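# Hang a kitchen roll on an under-cabinet holder

## Task

Put the kitchen roll onto the holder mounted beneath the cabinet so that it sits level and both holder pegs are pushed all the way into the roll until they snap home. The roll must hang only on those pegs, touching neither the holder's base plate, nor the cabinet, nor anything else. Finally release it and move the grippers away; it only counts if the roll stays there with no help from the robot.

## Robot and tools

Robot: two arms, left_arm and right_arm, each with six revolute joints and a two-finger parallel gripper. In the shared scene frame the origin lies on the table top midway between the arms, +z is up, +x points out across the table, and left_arm sits on the +y side. The names left and right refer to the arms, not to sides of any picture. left_arm's root link is at (-0.005, +0.321, 0) m with quat_wxyz (+1.000, 0, 0, -0.017); right_arm's is at (+0.029, -0.288, 0) m with quat_wxyz (+0.996, 0, 0, +0.088). Each gripper's fingers extend along its own +z and close along its y. The reported end_effector_position is the point between the pads, about 1 cm back from the fingertips.

execute_actions takes {"actions": [...]} holding at most one entry, plus an optional "pictures" boolean. An empty list commands nothing and just reports the state (with pictures). A move is {"rows": [[...]], "steps": n} with n from 1 to 15 (default 15), each step lasting 1/30 s; an action needs at least 9 steps. Each row drives one step, and the final row is reused if the rows run out before the steps do. A wait is {"steps": n} with no rows, n up to 300; it returns once that many steps have passed since the previous result, counting your reply time. A refused call moves nothing.

Every row is one list of 14 numbers covering both arms, even when only one moves: left_arm waist, shoulder, elbow, wrist pitch, wrist yaw, wrist roll, gripper; then the same seven for right_arm. The six joint values are absolute target angles in radians, in the same form that Joint positions prints (not offsets). Stated ranges: waist -2.618 to 3.054, shoulder 0.000 to 3.142, elbow 0.000 to 3.142, wrist pitch -1.571 to 1.571, wrist yaw -1.571 to 1.571, wrist roll -2.094 to 2.094. A target more than 0.036 rad beyond a range end, and further out than the joint's last reading, gets the call refused; true ends may differ from the stated ones by up to 0.036 rad, and a target past the true end is clipped there, which the result reports as "joint sent to its limit" (possibly about an earlier, still running action). Missing that line does not prove there is more room. The gripper value is a command on a -1 (closed) to +1 (fully open) scale, also absolute.

Motion limits: per step each joint target is held within a lead of its measured angle (waist 0.202, shoulder 0.258, elbow 0.238, wrist pitch 0.573, wrist yaw and roll 0.522 rad), and if the targets would put a gripper over 70 mm from where it is, all are pulled back toward the measured angles, so long moves take several calls. Friction may leave a joint up to about 0.031 rad short, and tiny commanded changes may not move it at all.

Timing: each result is captured 9 steps before its action ends; the rest runs while you compose the next reply, which starts only afterwards. Between calls the arms keep chasing the last row sent until they all nearly stop or a step is HELD; after that only a new action moves them further. Fingers still in motion keep going.

Result lines: per arm, end_effector_position (m) and end_effector_quat_wxyz in the scene frame (less accurate at long reach); grip_measured on the -1..+1 scale; Joint positions (radians, then gripper opening in metres, 0.093 open to 0.000 closed) and Joint velocities. The opening approximates pad spacing when free, but on a held rigid object it settles up to about 12 mm under its width, more on soft, small or round items; it has a fixed error near 1 mm. grip_measured has its own fixed offset up to about 0.02; pads meet near -0.94 and each mm of width adds about 0.0208. Commanding lower than an object's width reading squeezes harder, up to roughly 50 to 62 N per pad (less on thin parts, brief spikes at first contact). Keep sending the same closing value to hold. "joint command not followed" means the clearance check altered or blocked joint targets on some steps; HELD marks steps where your row was not fully sent. MOTOR HOT appears from 75 °C; at 90 °C that arm is halted for 10 s, and at 100 °C it goes limp and falls; these show as OVER-TEMPERATURE FAULT. Holding loads, even while you think, heats motors.

zoom_image takes "camera" (cam_head_left, cam_head_right, cam_high, cam_low, cam_left_wrist, cam_right_wrist, all 896x504) and "region" [x0, y0, x1, y1] in pixels from the top-left, no larger than 504 by 504; it magnifies that camera's latest image. show_instructions (no arguments) shows the reference pages, here a kitchen roll holder manual image. read_manual with section "licences" returns URDF licence texts. finished_scene takes "scene", the number of the current scene, ends and grades it irreversibly, and reveals the next task. Replying with no tool call ends everything.

Avoid: arms colliding or pressing each other, dropping or slamming the roll, hard shoves, and anything leaving the table. Occasional outside tugs on held items or pushes on loose ones may happen. Smooth, quick, low-effort motion is preferred.

Each tool is called after ">>>" in YAML: its name, and indented under it one key for each argument.

Reference images:

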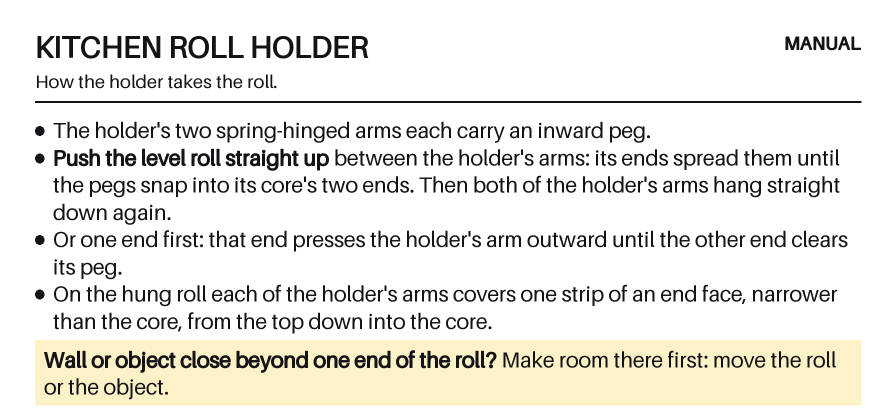

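## Session

>>> execute_actions:
  actions: []

Scene clock: 0.00 s of 6000.00 s.
left_arm: end_effector_position=(+0.2777, +0.4994, +0.1478) grip_measured=+0.454 end_effector_quat_wxyz=(-0.296, +0.782, -0.534, -0.128) | right_arm: end_effector_position=(+0.3050, -0.6260, +0.2251) grip_measured=-0.935 end_effector_quat_wxyz=(+0.233, +0.411, +0.744, -0.472)
Joint positions: left_arm=[ 0.318  1.491  1.149 -0.889 -0.574 -1.557  0.067] | right_arm=[-0.76   1.629  1.288 -0.431  0.878  0.035  0.   ]
Joint velocities: left_arm=[-0.002 -0.002  0.007 -0.037  0.022 -0.022  0.   ] | right_arm=[ 0.007 -0.007  0.002  0.022 -0.007 -0.007 -0.   ]

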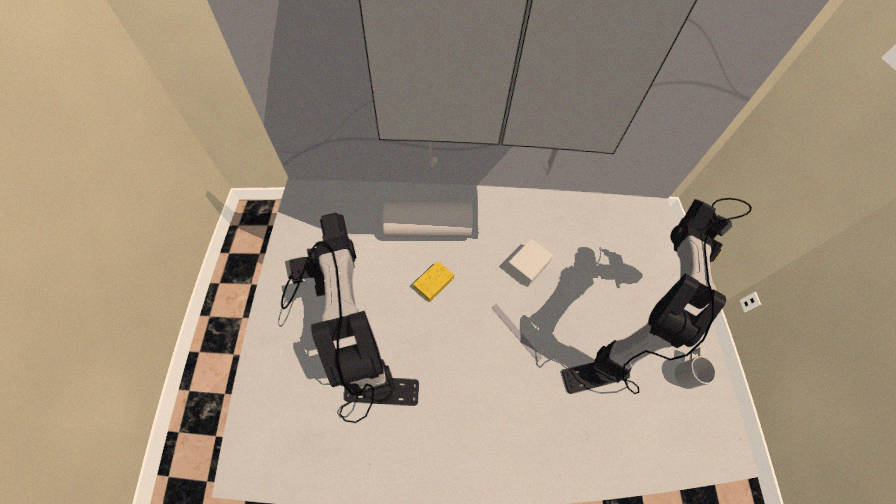

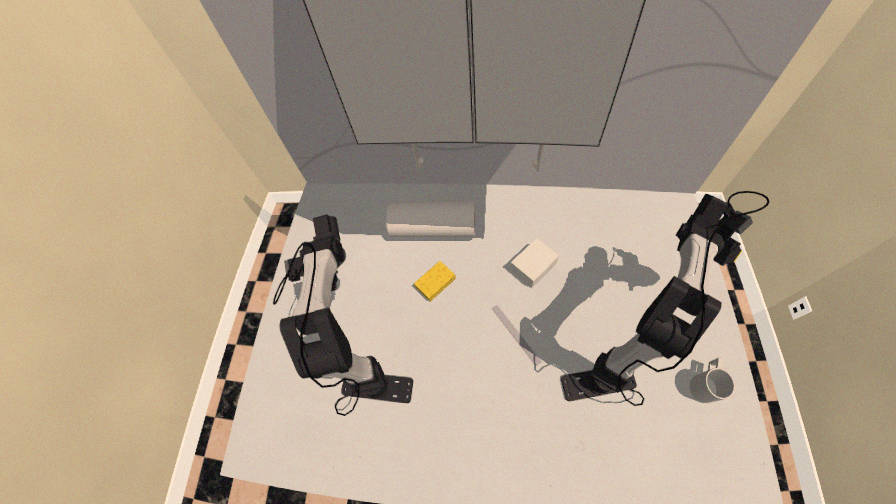

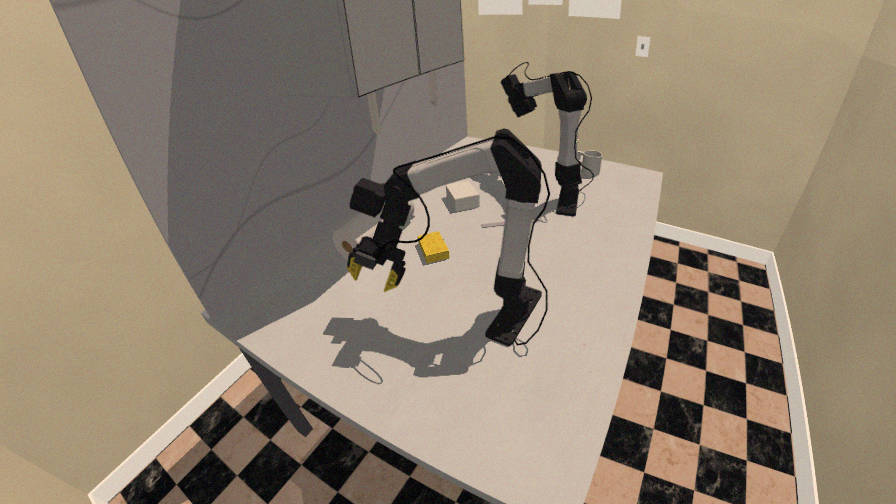

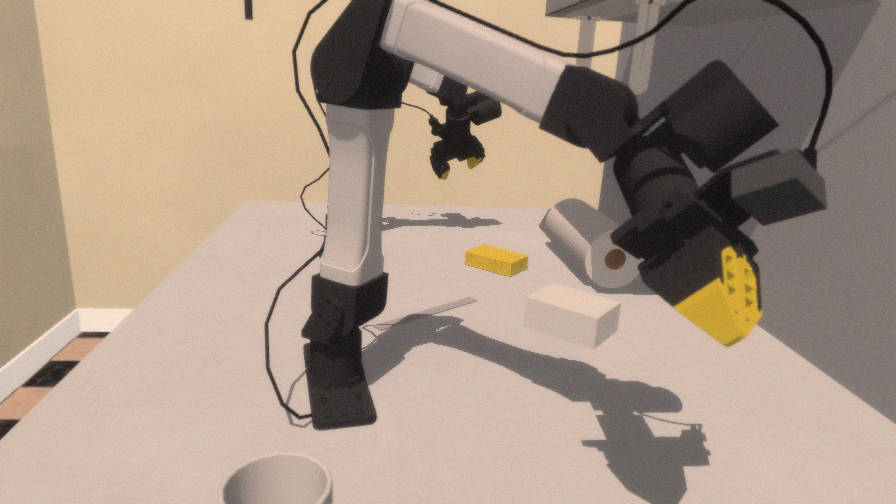

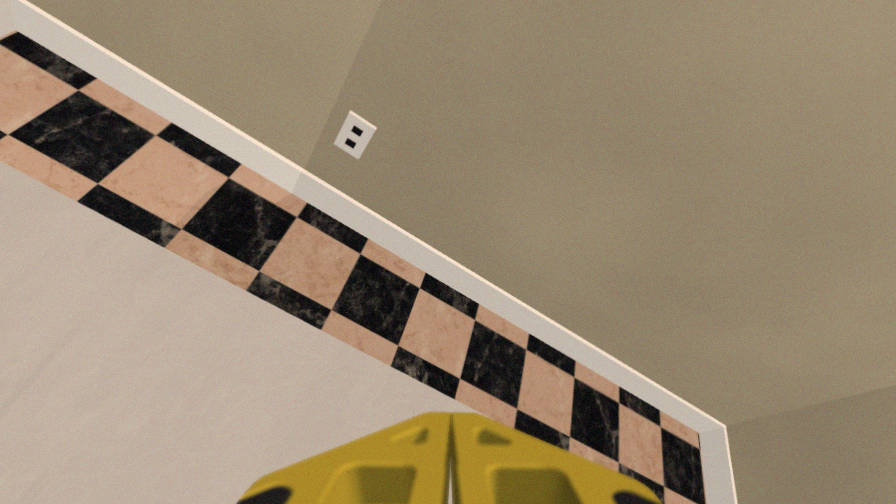

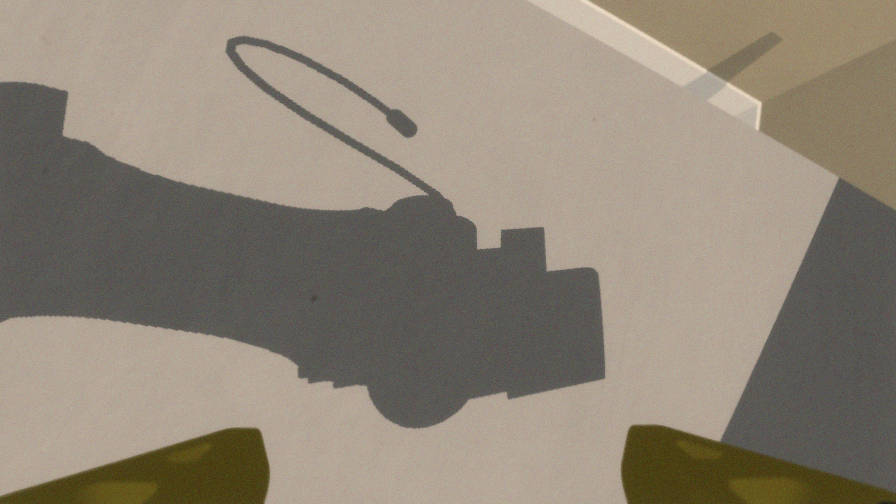

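>>> zoom_image:
  camera: "cam_low"
  region: [480,0,800,320]

>>> zoom_image:
  camera: "cam_head_left"
  region: [340,110,640,310]

>>> execute_actions:
  actions:
    - {"rows":[[-0.3,0.6,0.6,0.2,0,0,0.4,0.3,0.6,0.6,0.2,0,0,0.4]]}

>>> execute_actions:
  actions:
    - {"steps":75}
  pictures: true

Region (480, 0, 800, 320) of cam_low's 896x504 image, scaled by 1.575, with more detail than that image has.

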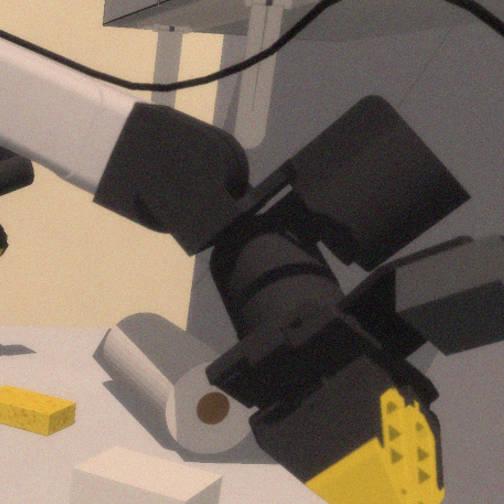

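Region (340, 110, 640, 310) of cam_head_left's 896x504 image, scaled by 1.680, with more detail than that image has.

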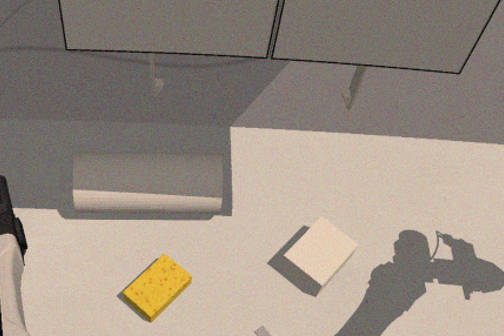

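Scene clock: 1.50 s of 6000.00 s.
left_arm: end_effector_position=(+0.3277, +0.3786, +0.1572) grip_measured=+0.402 end_effector_quat_wxyz=(+0.374, -0.567, +0.728, -0.090) | right_arm: end_effector_position=(+0.3782, -0.5315, +0.2463) grip_measured=+0.379 end_effector_quat_wxyz=(+0.446, +0.312, +0.772, -0.327)
Joint positions: left_arm=[ 0.07   1.195  0.838 -0.463 -0.272 -1.178  0.065] | right_arm=[-0.571  1.392  1.042 -0.128  0.566  0.023  0.063]
Joint velocities: left_arm=[-1.556 -1.819 -1.692  2.278  1.209  1.897  0.   ] | right_arm=[ 1.214 -1.438 -1.194  1.238 -1.707 -0.095  0.039]
Steps of this call (steps 1 to 39: nothing new was sent; steps 40 to 45: the first 6 steps of this action). Readings (joint positions):
40: left_arm=[0.306 1.467 1.117 -0.830 -0.536 -1.506] | right_arm=[-0.751 1.610 1.262 -0.380 0.839 0.033]
41: left_arm=[0.272 1.423 1.063 -0.754 -0.477 -1.444] | right_arm=[-0.729 1.575 1.216 -0.320 0.787 0.031]
43: left_arm=[0.176 1.316 0.954 -0.616 -0.365 -1.316] | right_arm=[-0.656 1.489 1.127 -0.218 0.680 0.027]
45: the state above

Scene clock: 4.00 s of 6000.00 s.
left_arm: end_effector_position=(+0.2611, +0.2323, +0.3772) grip_measured=+0.402 end_effector_quat_wxyz=(+0.767, +0.097, +0.622, -0.127) | right_arm: end_effector_position=(+0.2797, -0.1623, +0.3853) grip_measured=+0.398 end_effector_quat_wxyz=(+0.763, -0.140, +0.603, +0.183)
Joint positions: left_arm=[-0.293  0.589  0.616  0.182 -0.007 -0.007  0.065] | right_arm=[0.294 0.597 0.625 0.206 0.007 0.006 0.064]
Joint velocities: left_arm=[-0.002  0.012  0.002 -0.037  0.066  0.007  0.001] | right_arm=[-0.002 -0.007 -0.007  0.007 -0.051  0.037  0.001]
Kept back: nothing.
Steps of this call (steps 1 to 9: the last 9 steps of your previous action; steps 10 to 45: the robot went on to your last target; steps 46 to 75: nothing new was sent). Readings (joint positions):
1: left_arm=[0.013 1.129 0.778 -0.382 -0.233 -1.106] | right_arm=[-0.526 1.342 1.001 -0.088 0.508 0.022]
2: left_arm=[-0.042 1.067 0.728 -0.316 -0.200 -1.039] | right_arm=[-0.481 1.289 0.958 -0.052 0.450 0.020]
4: left_arm=[-0.139 0.958 0.669 -0.218 -0.152 -0.918] | right_arm=[-0.386 1.178 0.869 0.014 0.345 0.018]
8: left_arm=[-0.259 0.740 0.628 -0.056 -0.080 -0.649] | right_arm=[-0.164 0.920 0.688 0.093 0.185 0.013]
75: the state above
All arms were judged still, so your last target was given up. Only a new action makes them travel on or press farther. Fingers that are still opening or closing keep moving.

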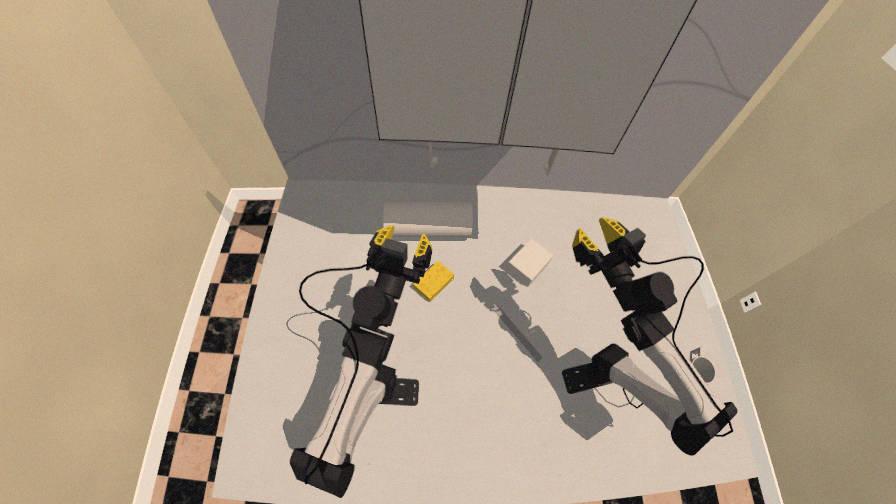

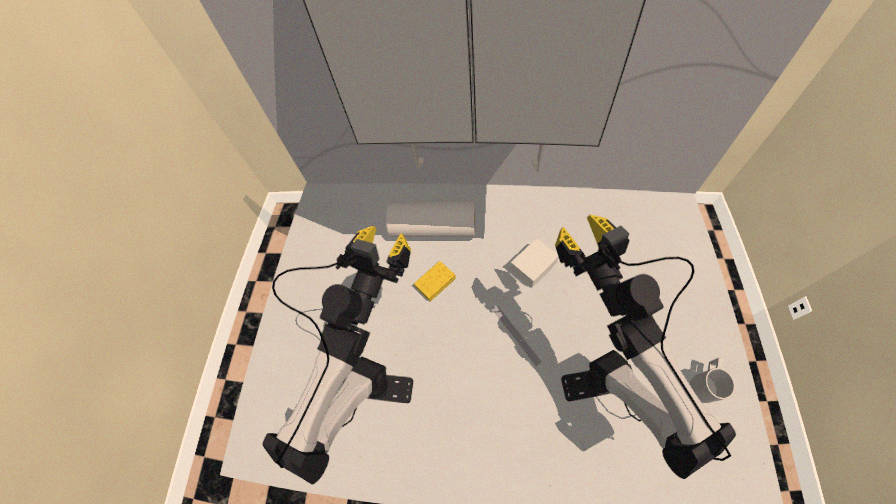

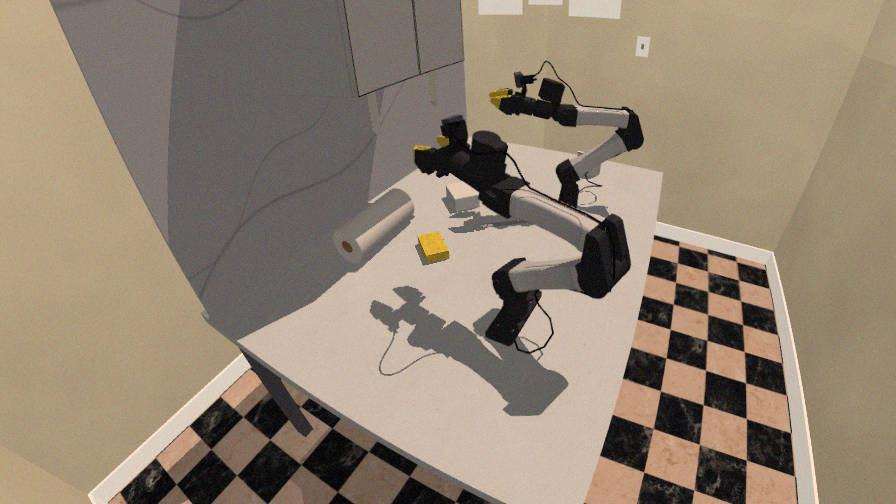

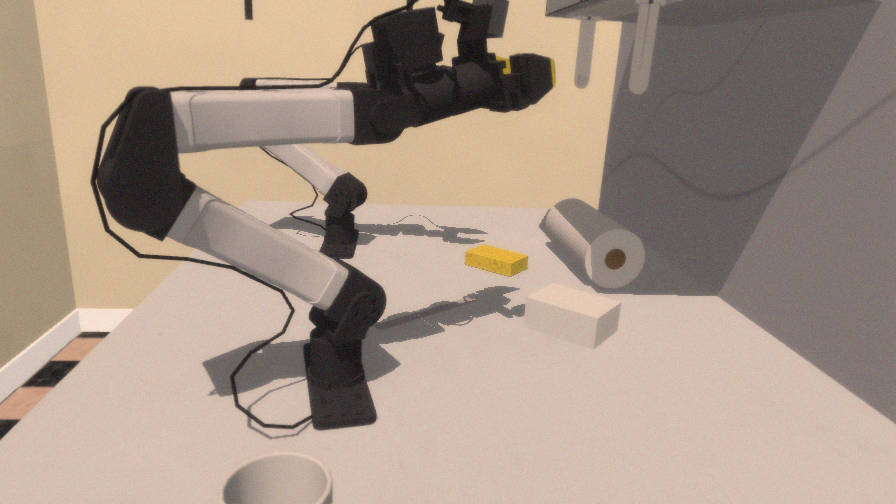

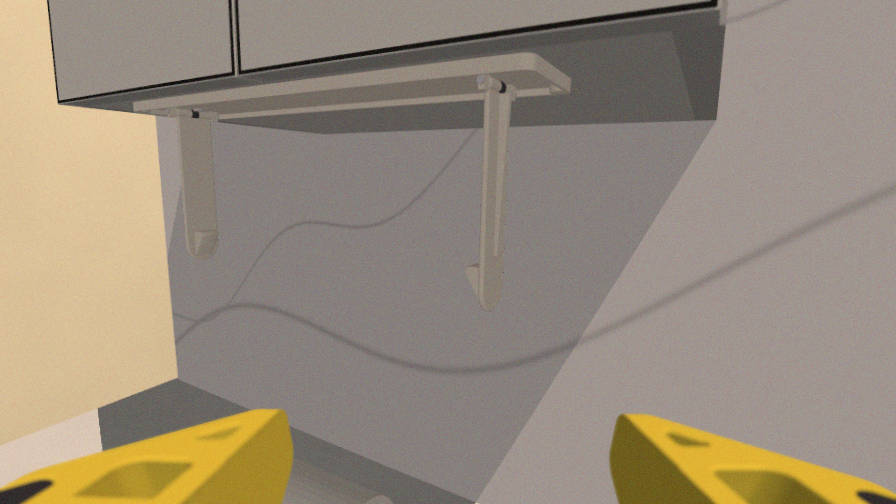

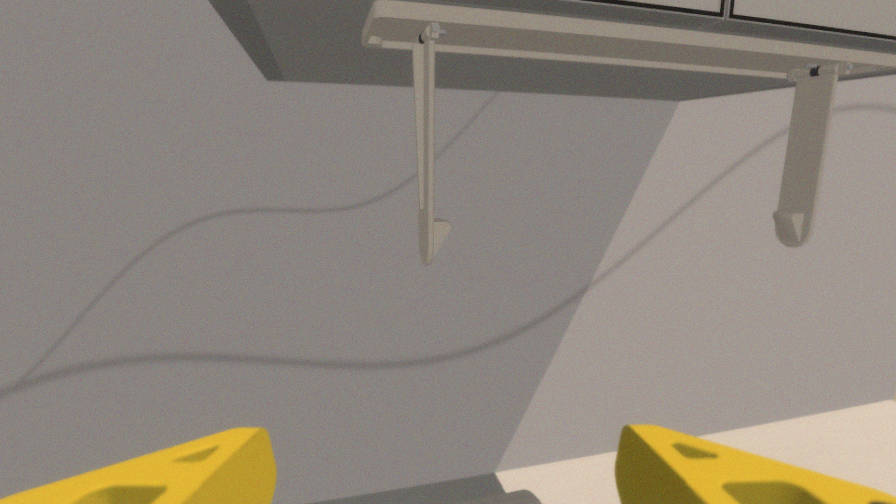

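>>> execute_actions:
  actions:
    - {"rows":[[0.5,1.2,0.7,-0.23,1.25,0.95,-1,0.11,1.2,0.7,-0.07,-1.17,-0.76,0.35]]}

>>> execute_actions:
  actions:
    - {"steps":25}

>>> execute_actions:
  actions:
    - {"rows":[[0.5,2.15,1.379,-0.23,1.25,0.95,-1,0.11,2.244,1.512,-0.07,-1.17,-0.76,0.35]]}

>>> execute_actions:
  actions:
    - {"steps":50}
  pictures: true

Scene clock: 7.93 s of 6000.00 s.
left_arm: end_effector_position=(+0.3231, +0.2418, +0.2761) grip_measured=-0.988 end_effector_quat_wxyz=(+0.629, +0.301, +0.716, -0.046) | right_arm: end_effector_position=(+0.3302, -0.1174, +0.2977) grip_measured=+0.353 end_effector_quat_wxyz=(+0.651, -0.395, +0.636, +0.127)
Joint positions: left_arm=[ 0.008  0.907  0.691 -0.012  0.436  0.422  0.   ] | right_arm=[ 0.134  0.929  0.701  0.095 -0.435 -0.418  0.062]
Joint velocities: left_arm=[ 1.643  2.049  0.017 -0.828  2.322  2.278  0.   ] | right_arm=[-0.164  1.897  0.012 -0.52  -2.176 -1.648 -0.001]
Steps of this call (steps 1 to 90: nothing new was sent; then 0.73 s passed at rest; steps 91 to 96: the first 6 steps of this action). Readings (joint positions):
91: left_arm=[-0.264 0.609 0.630 0.150 0.057 0.052] | right_arm=[0.263 0.621 0.639 0.185 -0.065 -0.062]
92: left_arm=[-0.210 0.656 0.656 0.112 0.135 0.126] | right_arm=[0.214 0.675 0.667 0.163 -0.150 -0.146]
94: left_arm=[-0.103 0.774 0.685 0.049 0.280 0.269] | right_arm=[0.155 0.802 0.698 0.131 -0.293 -0.295]
96: the state above

Scene clock: 8.77 s of 6000.00 s.
left_arm: end_effector_position=(+0.3020, +0.2981, +0.2014) grip_measured=-1.000 end_effector_quat_wxyz=(+0.592, +0.400, +0.672, -0.196) | right_arm: end_effector_position=(+0.2598, -0.0566, +0.2143) grip_measured=+0.353 end_effector_quat_wxyz=(+0.497, -0.594, +0.505, +0.380)
Joint positions: left_arm=[ 0.501  1.213  0.686 -0.224  1.238  0.94   0.   ] | right_arm=[ 0.119  1.213  0.694 -0.058 -1.162 -0.753  0.062]
Joint velocities: left_arm=[-0.017  0.007  0.017 -0.066  0.051 -0.022  0.   ] | right_arm=[-0.007 -0.012 -0.007 -0.022  0.051 -0.007  0.   ]
Kept back: nothing.
Steps of this call (steps 1 to 9: the last 9 steps of your previous action; steps 10 to 25: the robot went on to your last target). Readings (joint positions):
1: left_arm=[0.071 0.984 0.691 -0.042 0.527 0.511] | right_arm=[0.128 0.999 0.701 0.076 -0.514 -0.472]
2: left_arm=[0.140 1.066 0.691 -0.072 0.626 0.596] | right_arm=[0.123 1.071 0.701 0.056 -0.608 -0.526]
4: left_arm=[0.288 1.193 0.690 -0.145 0.816 0.721] | right_arm=[0.119 1.182 0.699 -0.002 -0.791 -0.608]
8: left_arm=[0.494 1.226 0.686 -0.209 1.052 0.851] | right_arm=[0.119 1.214 0.694 -0.058 -1.012 -0.694]
25: the state above

Scene clock: 8.97 s of 6000.00 s.
left_arm: end_effector_position=(+0.4094, +0.3503, +0.2126) grip_measured=-1.000 end_effector_quat_wxyz=(+0.589, +0.397, +0.672, -0.210) | right_arm: end_effector_position=(+0.3739, -0.0212, +0.2299) grip_measured=+0.353 end_effector_quat_wxyz=(+0.494, -0.595, +0.502, +0.387)
Joint positions: left_arm=[ 0.499  1.694  1.155 -0.239  1.255  0.943  0.   ] | right_arm=[ 0.118  1.683  1.165 -0.068 -1.178 -0.756  0.062]
Joint velocities: left_arm=[0.017 2.62  2.557 0.198 0.037 0.066 0.   ] | right_arm=[-0.002  2.493  2.63   0.256  0.11  -0.022  0.001]
Steps of this call (steps 1 to 6: the first 6 steps of this action). Readings (joint positions):
1: left_arm=[0.501 1.249 0.723 -0.252 1.247 0.942] | right_arm=[0.119 1.248 0.729 -0.080 -1.173 -0.755]
2: left_arm=[0.499 1.329 0.799 -0.260 1.253 0.943] | right_arm=[0.119 1.327 0.805 -0.086 -1.179 -0.755]
4: left_arm=[0.499 1.512 0.975 -0.249 1.254 0.943] | right_arm=[0.118 1.506 0.983 -0.077 -1.179 -0.756]
6: the state above

Scene clock: 10.63 s of 6000.00 s.
left_arm: end_effector_position=(+0.4659, +0.3795, +0.0889) grip_measured=-1.000 end_effector_quat_wxyz=(+0.527, +0.335, +0.726, -0.289) | right_arm: end_effector_position=(+0.4643, +0.0050, +0.0909) grip_measured=+0.353 end_effector_quat_wxyz=(+0.413, -0.563, +0.573, +0.430)
Joint positions: left_arm=[ 0.499  2.164  1.368 -0.24   1.243  0.944  0.   ] | right_arm=[ 0.118  2.255  1.501 -0.073 -1.166 -0.756  0.062]
Joint velocities: left_arm=[-0.007  0.012  0.002 -0.007 -0.022 -0.022  0.   ] | right_arm=[-0.017  0.007 -0.002 -0.081 -0.139  0.037  0.002]
Kept back: nothing.
Steps of this call (steps 1 to 9: the last 9 steps of your previous action; steps 10 to 30: the robot went on to your last target; steps 31 to 50: nothing new was sent). Readings (joint positions):
1: left_arm=[0.499 1.785 1.243 -0.233 1.255 0.944] | right_arm=[0.118 1.771 1.256 -0.064 -1.178 -0.756]
2: left_arm=[0.499 1.870 1.314 -0.217 1.255 0.944] | right_arm=[0.118 1.859 1.348 -0.060 -1.177 -0.756]
4: left_arm=[0.499 2.002 1.371 -0.192 1.253 0.944] | right_arm=[0.118 2.007 1.471 -0.034 -1.173 -0.756]
8: left_arm=[0.499 2.177 1.373 -0.222 1.242 0.944] | right_arm=[0.118 2.196 1.501 -0.037 -1.170 -0.756]
50: the state above
All arms were judged still, so your last target was given up. Only a new action makes them travel on or press farther. Fingers that are still opening or closing keep moving.

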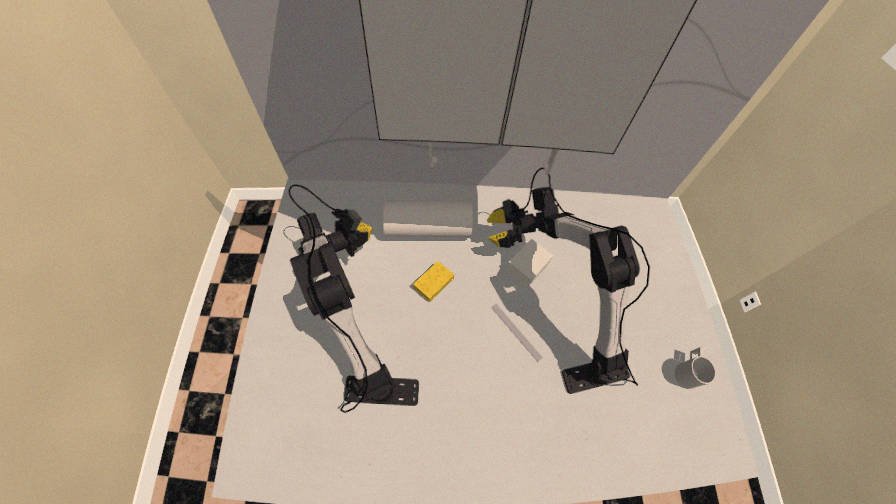

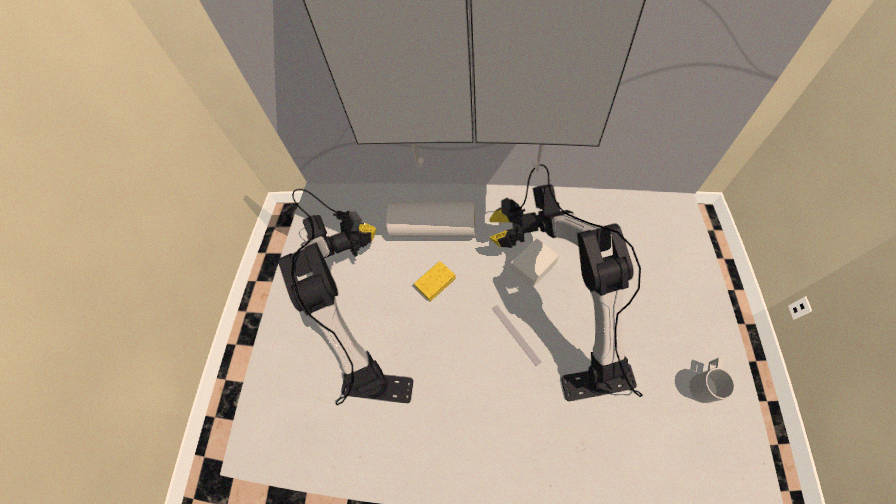

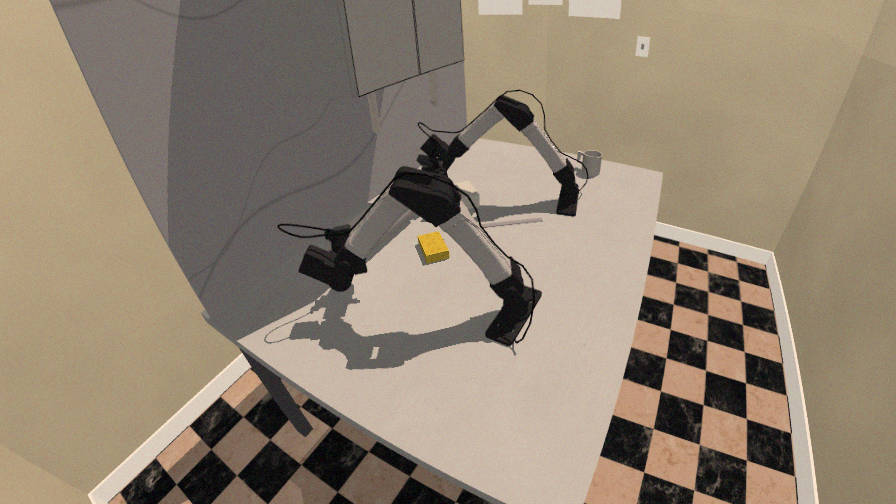

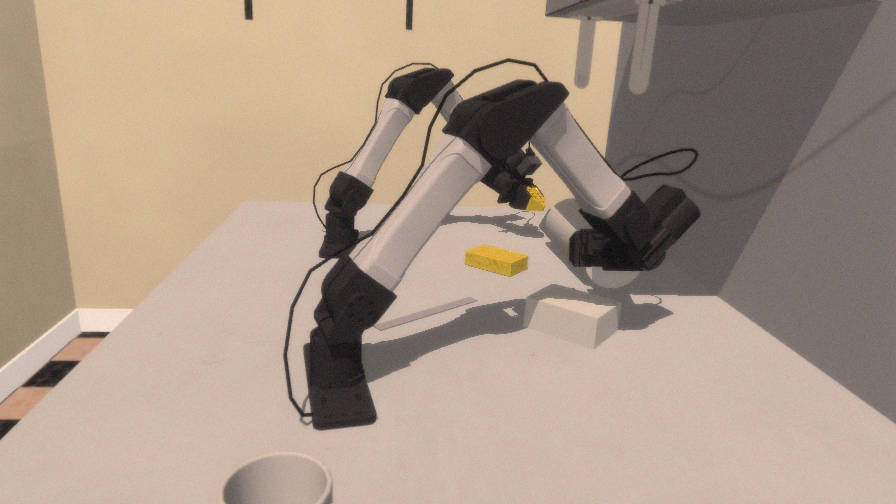

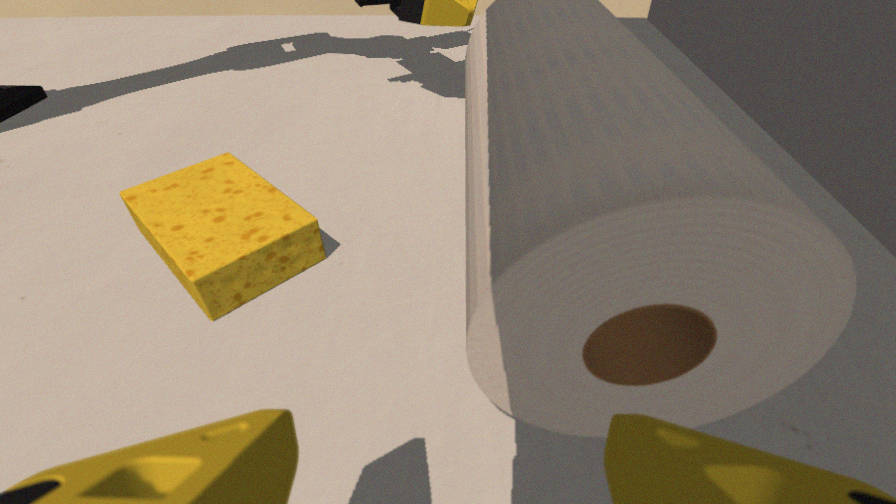

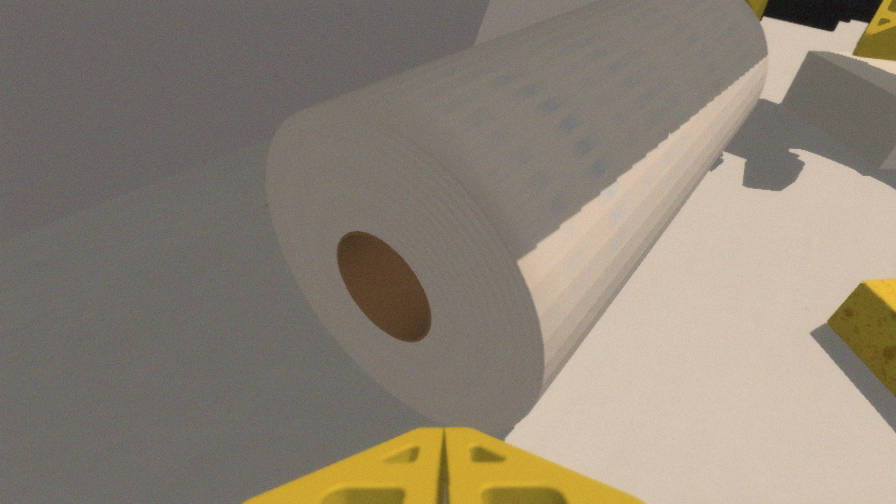

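>>> execute_actions:
  actions:
    - {"rows":[[0.43,2.465,1.66,-0.18,1.25,0.95,-1,0.13,2.567,1.915,-0.14,-1.134,-0.75,0.35]]}

>>> execute_actions:
  actions:
    - {"steps":30}
  pictures: true

Scene clock: 13.77 s of 6000.00 s.
left_arm: end_effector_position=(+0.5224, +0.3726, +0.0380) grip_measured=-1.000 end_effector_quat_wxyz=(+0.530, +0.368, +0.705, -0.294) | right_arm: end_effector_position=(+0.5284, +0.0253, +0.0519) grip_measured=+0.353 end_effector_quat_wxyz=(+0.427, -0.570, +0.567, +0.414)
Joint positions: left_arm=[ 0.436  2.454  1.642 -0.184  1.248  0.944  0.   ] | right_arm=[ 0.122  2.551  1.872 -0.105 -1.145 -0.755  0.062]
Joint velocities: left_arm=[-0.237  0.647  0.002 -0.11   0.022 -0.051  0.   ] | right_arm=[-0.017  0.515  0.31  -0.139  0.051 -0.095 -0.001]
Steps of this call (steps 1 to 88: nothing new was sent; steps 89 to 94: the first 6 steps of this action). Readings (joint positions):
89: left_arm=[0.493 2.197 1.410 -0.256 1.253 0.944] | right_arm=[0.118 2.287 1.544 -0.098 -1.174 -0.756]
90: left_arm=[0.483 2.265 1.498 -0.243 1.257 0.944] | right_arm=[0.120 2.351 1.636 -0.101 -1.173 -0.756]
92: left_arm=[0.456 2.391 1.624 -0.194 1.252 0.944] | right_arm=[0.122 2.484 1.807 -0.100 -1.159 -0.756]
94: the state above

Scene clock: 14.77 s of 6000.00 s.
left_arm: end_effector_position=(+0.5199, +0.3657, +0.0233) grip_measured=-1.000 end_effector_quat_wxyz=(+0.521, +0.366, +0.708, -0.307) | right_arm: end_effector_position=(+0.5299, +0.0256, +0.0459) grip_measured=+0.353 end_effector_quat_wxyz=(+0.420, -0.567, +0.574, +0.416)
Joint positions: left_arm=[ 0.426  2.484  1.642 -0.189  1.251  0.951  0.   ] | right_arm=[ 0.122  2.57   1.896 -0.131 -1.139 -0.755  0.062]
Joint velocities: left_arm=[-0.002 -0.022  0.017 -0.007 -0.051 -0.007  0.   ] | right_arm=[-0.002  0.002 -0.012 -0.081 -0.066  0.007 -0.   ]
Kept back: nothing.
Steps of this call (steps 1 to 9: the last 9 steps of your previous action; steps 10 to 30: the robot went on to your last target). Readings (joint positions):
1: left_arm=[0.430 2.473 1.642 -0.188 1.247 0.944] | right_arm=[0.122 2.564 1.878 -0.111 -1.142 -0.755]
2: left_arm=[0.425 2.486 1.642 -0.192 1.247 0.946] | right_arm=[0.122 2.569 1.878 -0.119 -1.140 -0.755]
4: left_arm=[0.425 2.487 1.642 -0.189 1.251 0.951] | right_arm=[0.122 2.570 1.879 -0.130 -1.139 -0.755]
8: left_arm=[0.426 2.484 1.642 -0.189 1.251 0.951] | right_arm=[0.122 2.570 1.893 -0.131 -1.139 -0.755]
30: the state above
All arms were judged still, so your last target was given up. Only a new action makes them travel on or press farther. Fingers that are still opening or closing keep moving.

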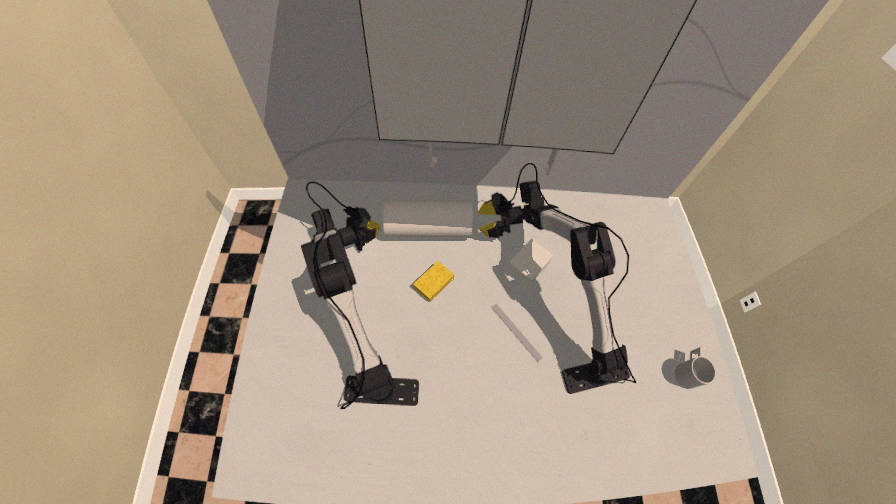

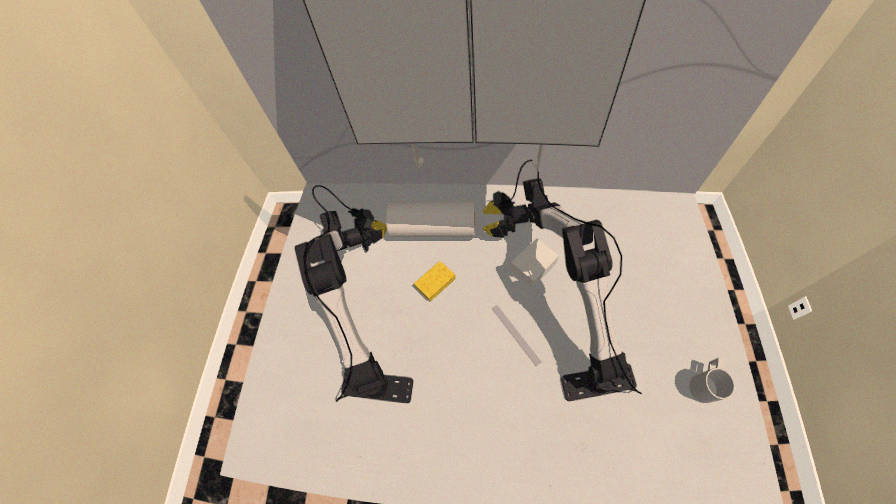

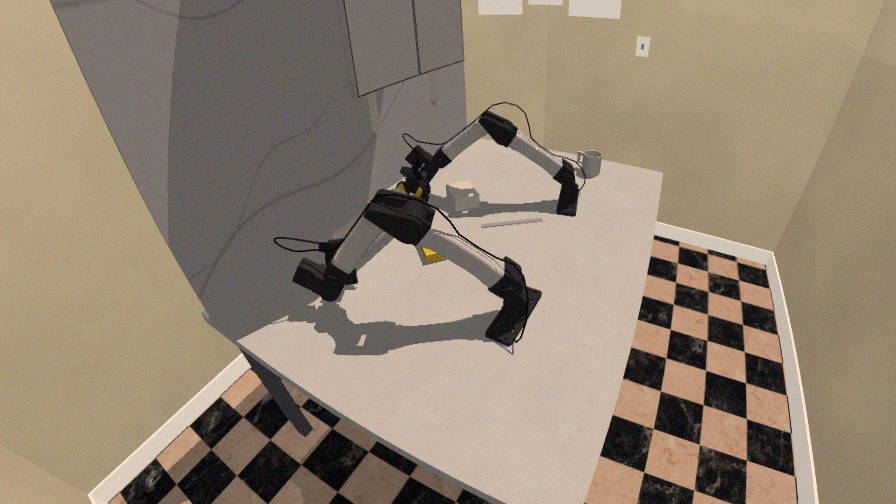

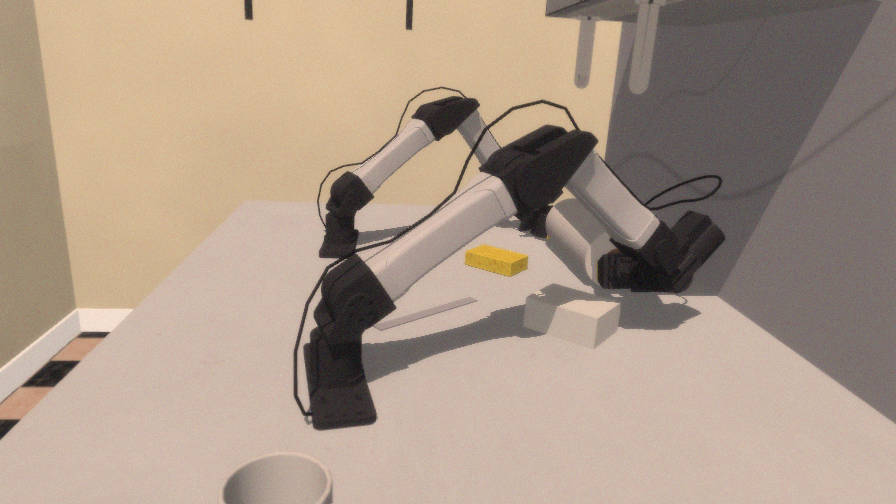

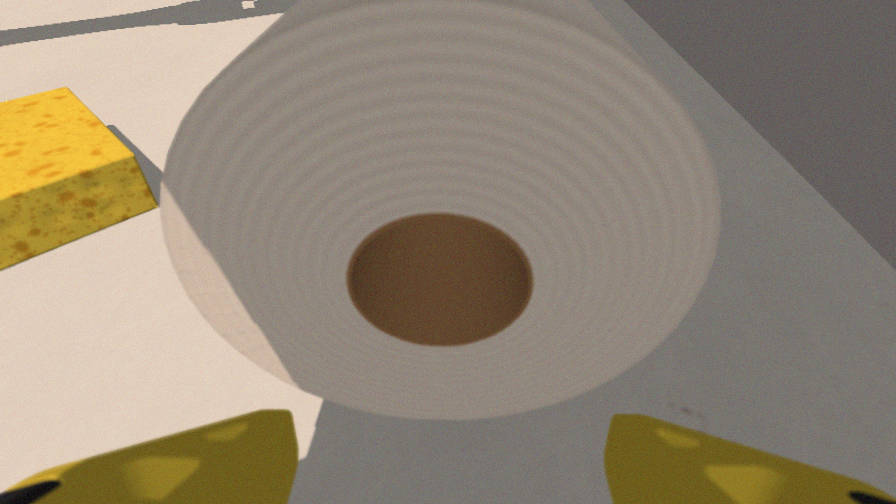

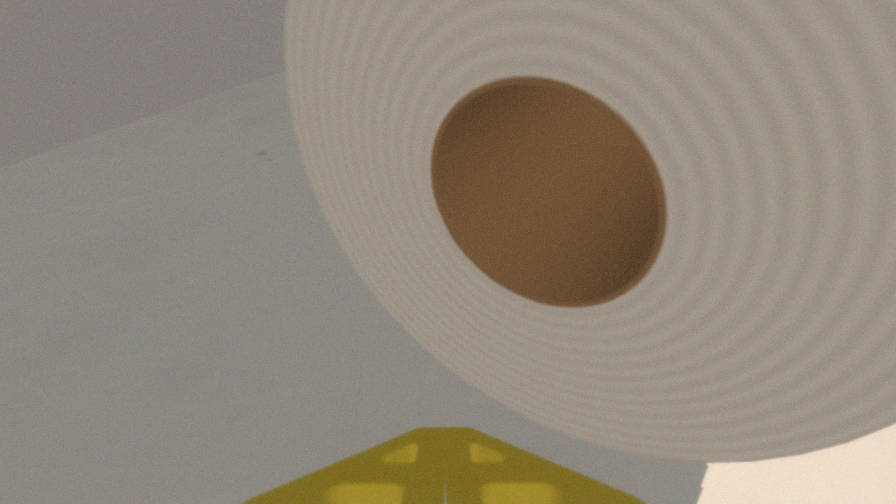

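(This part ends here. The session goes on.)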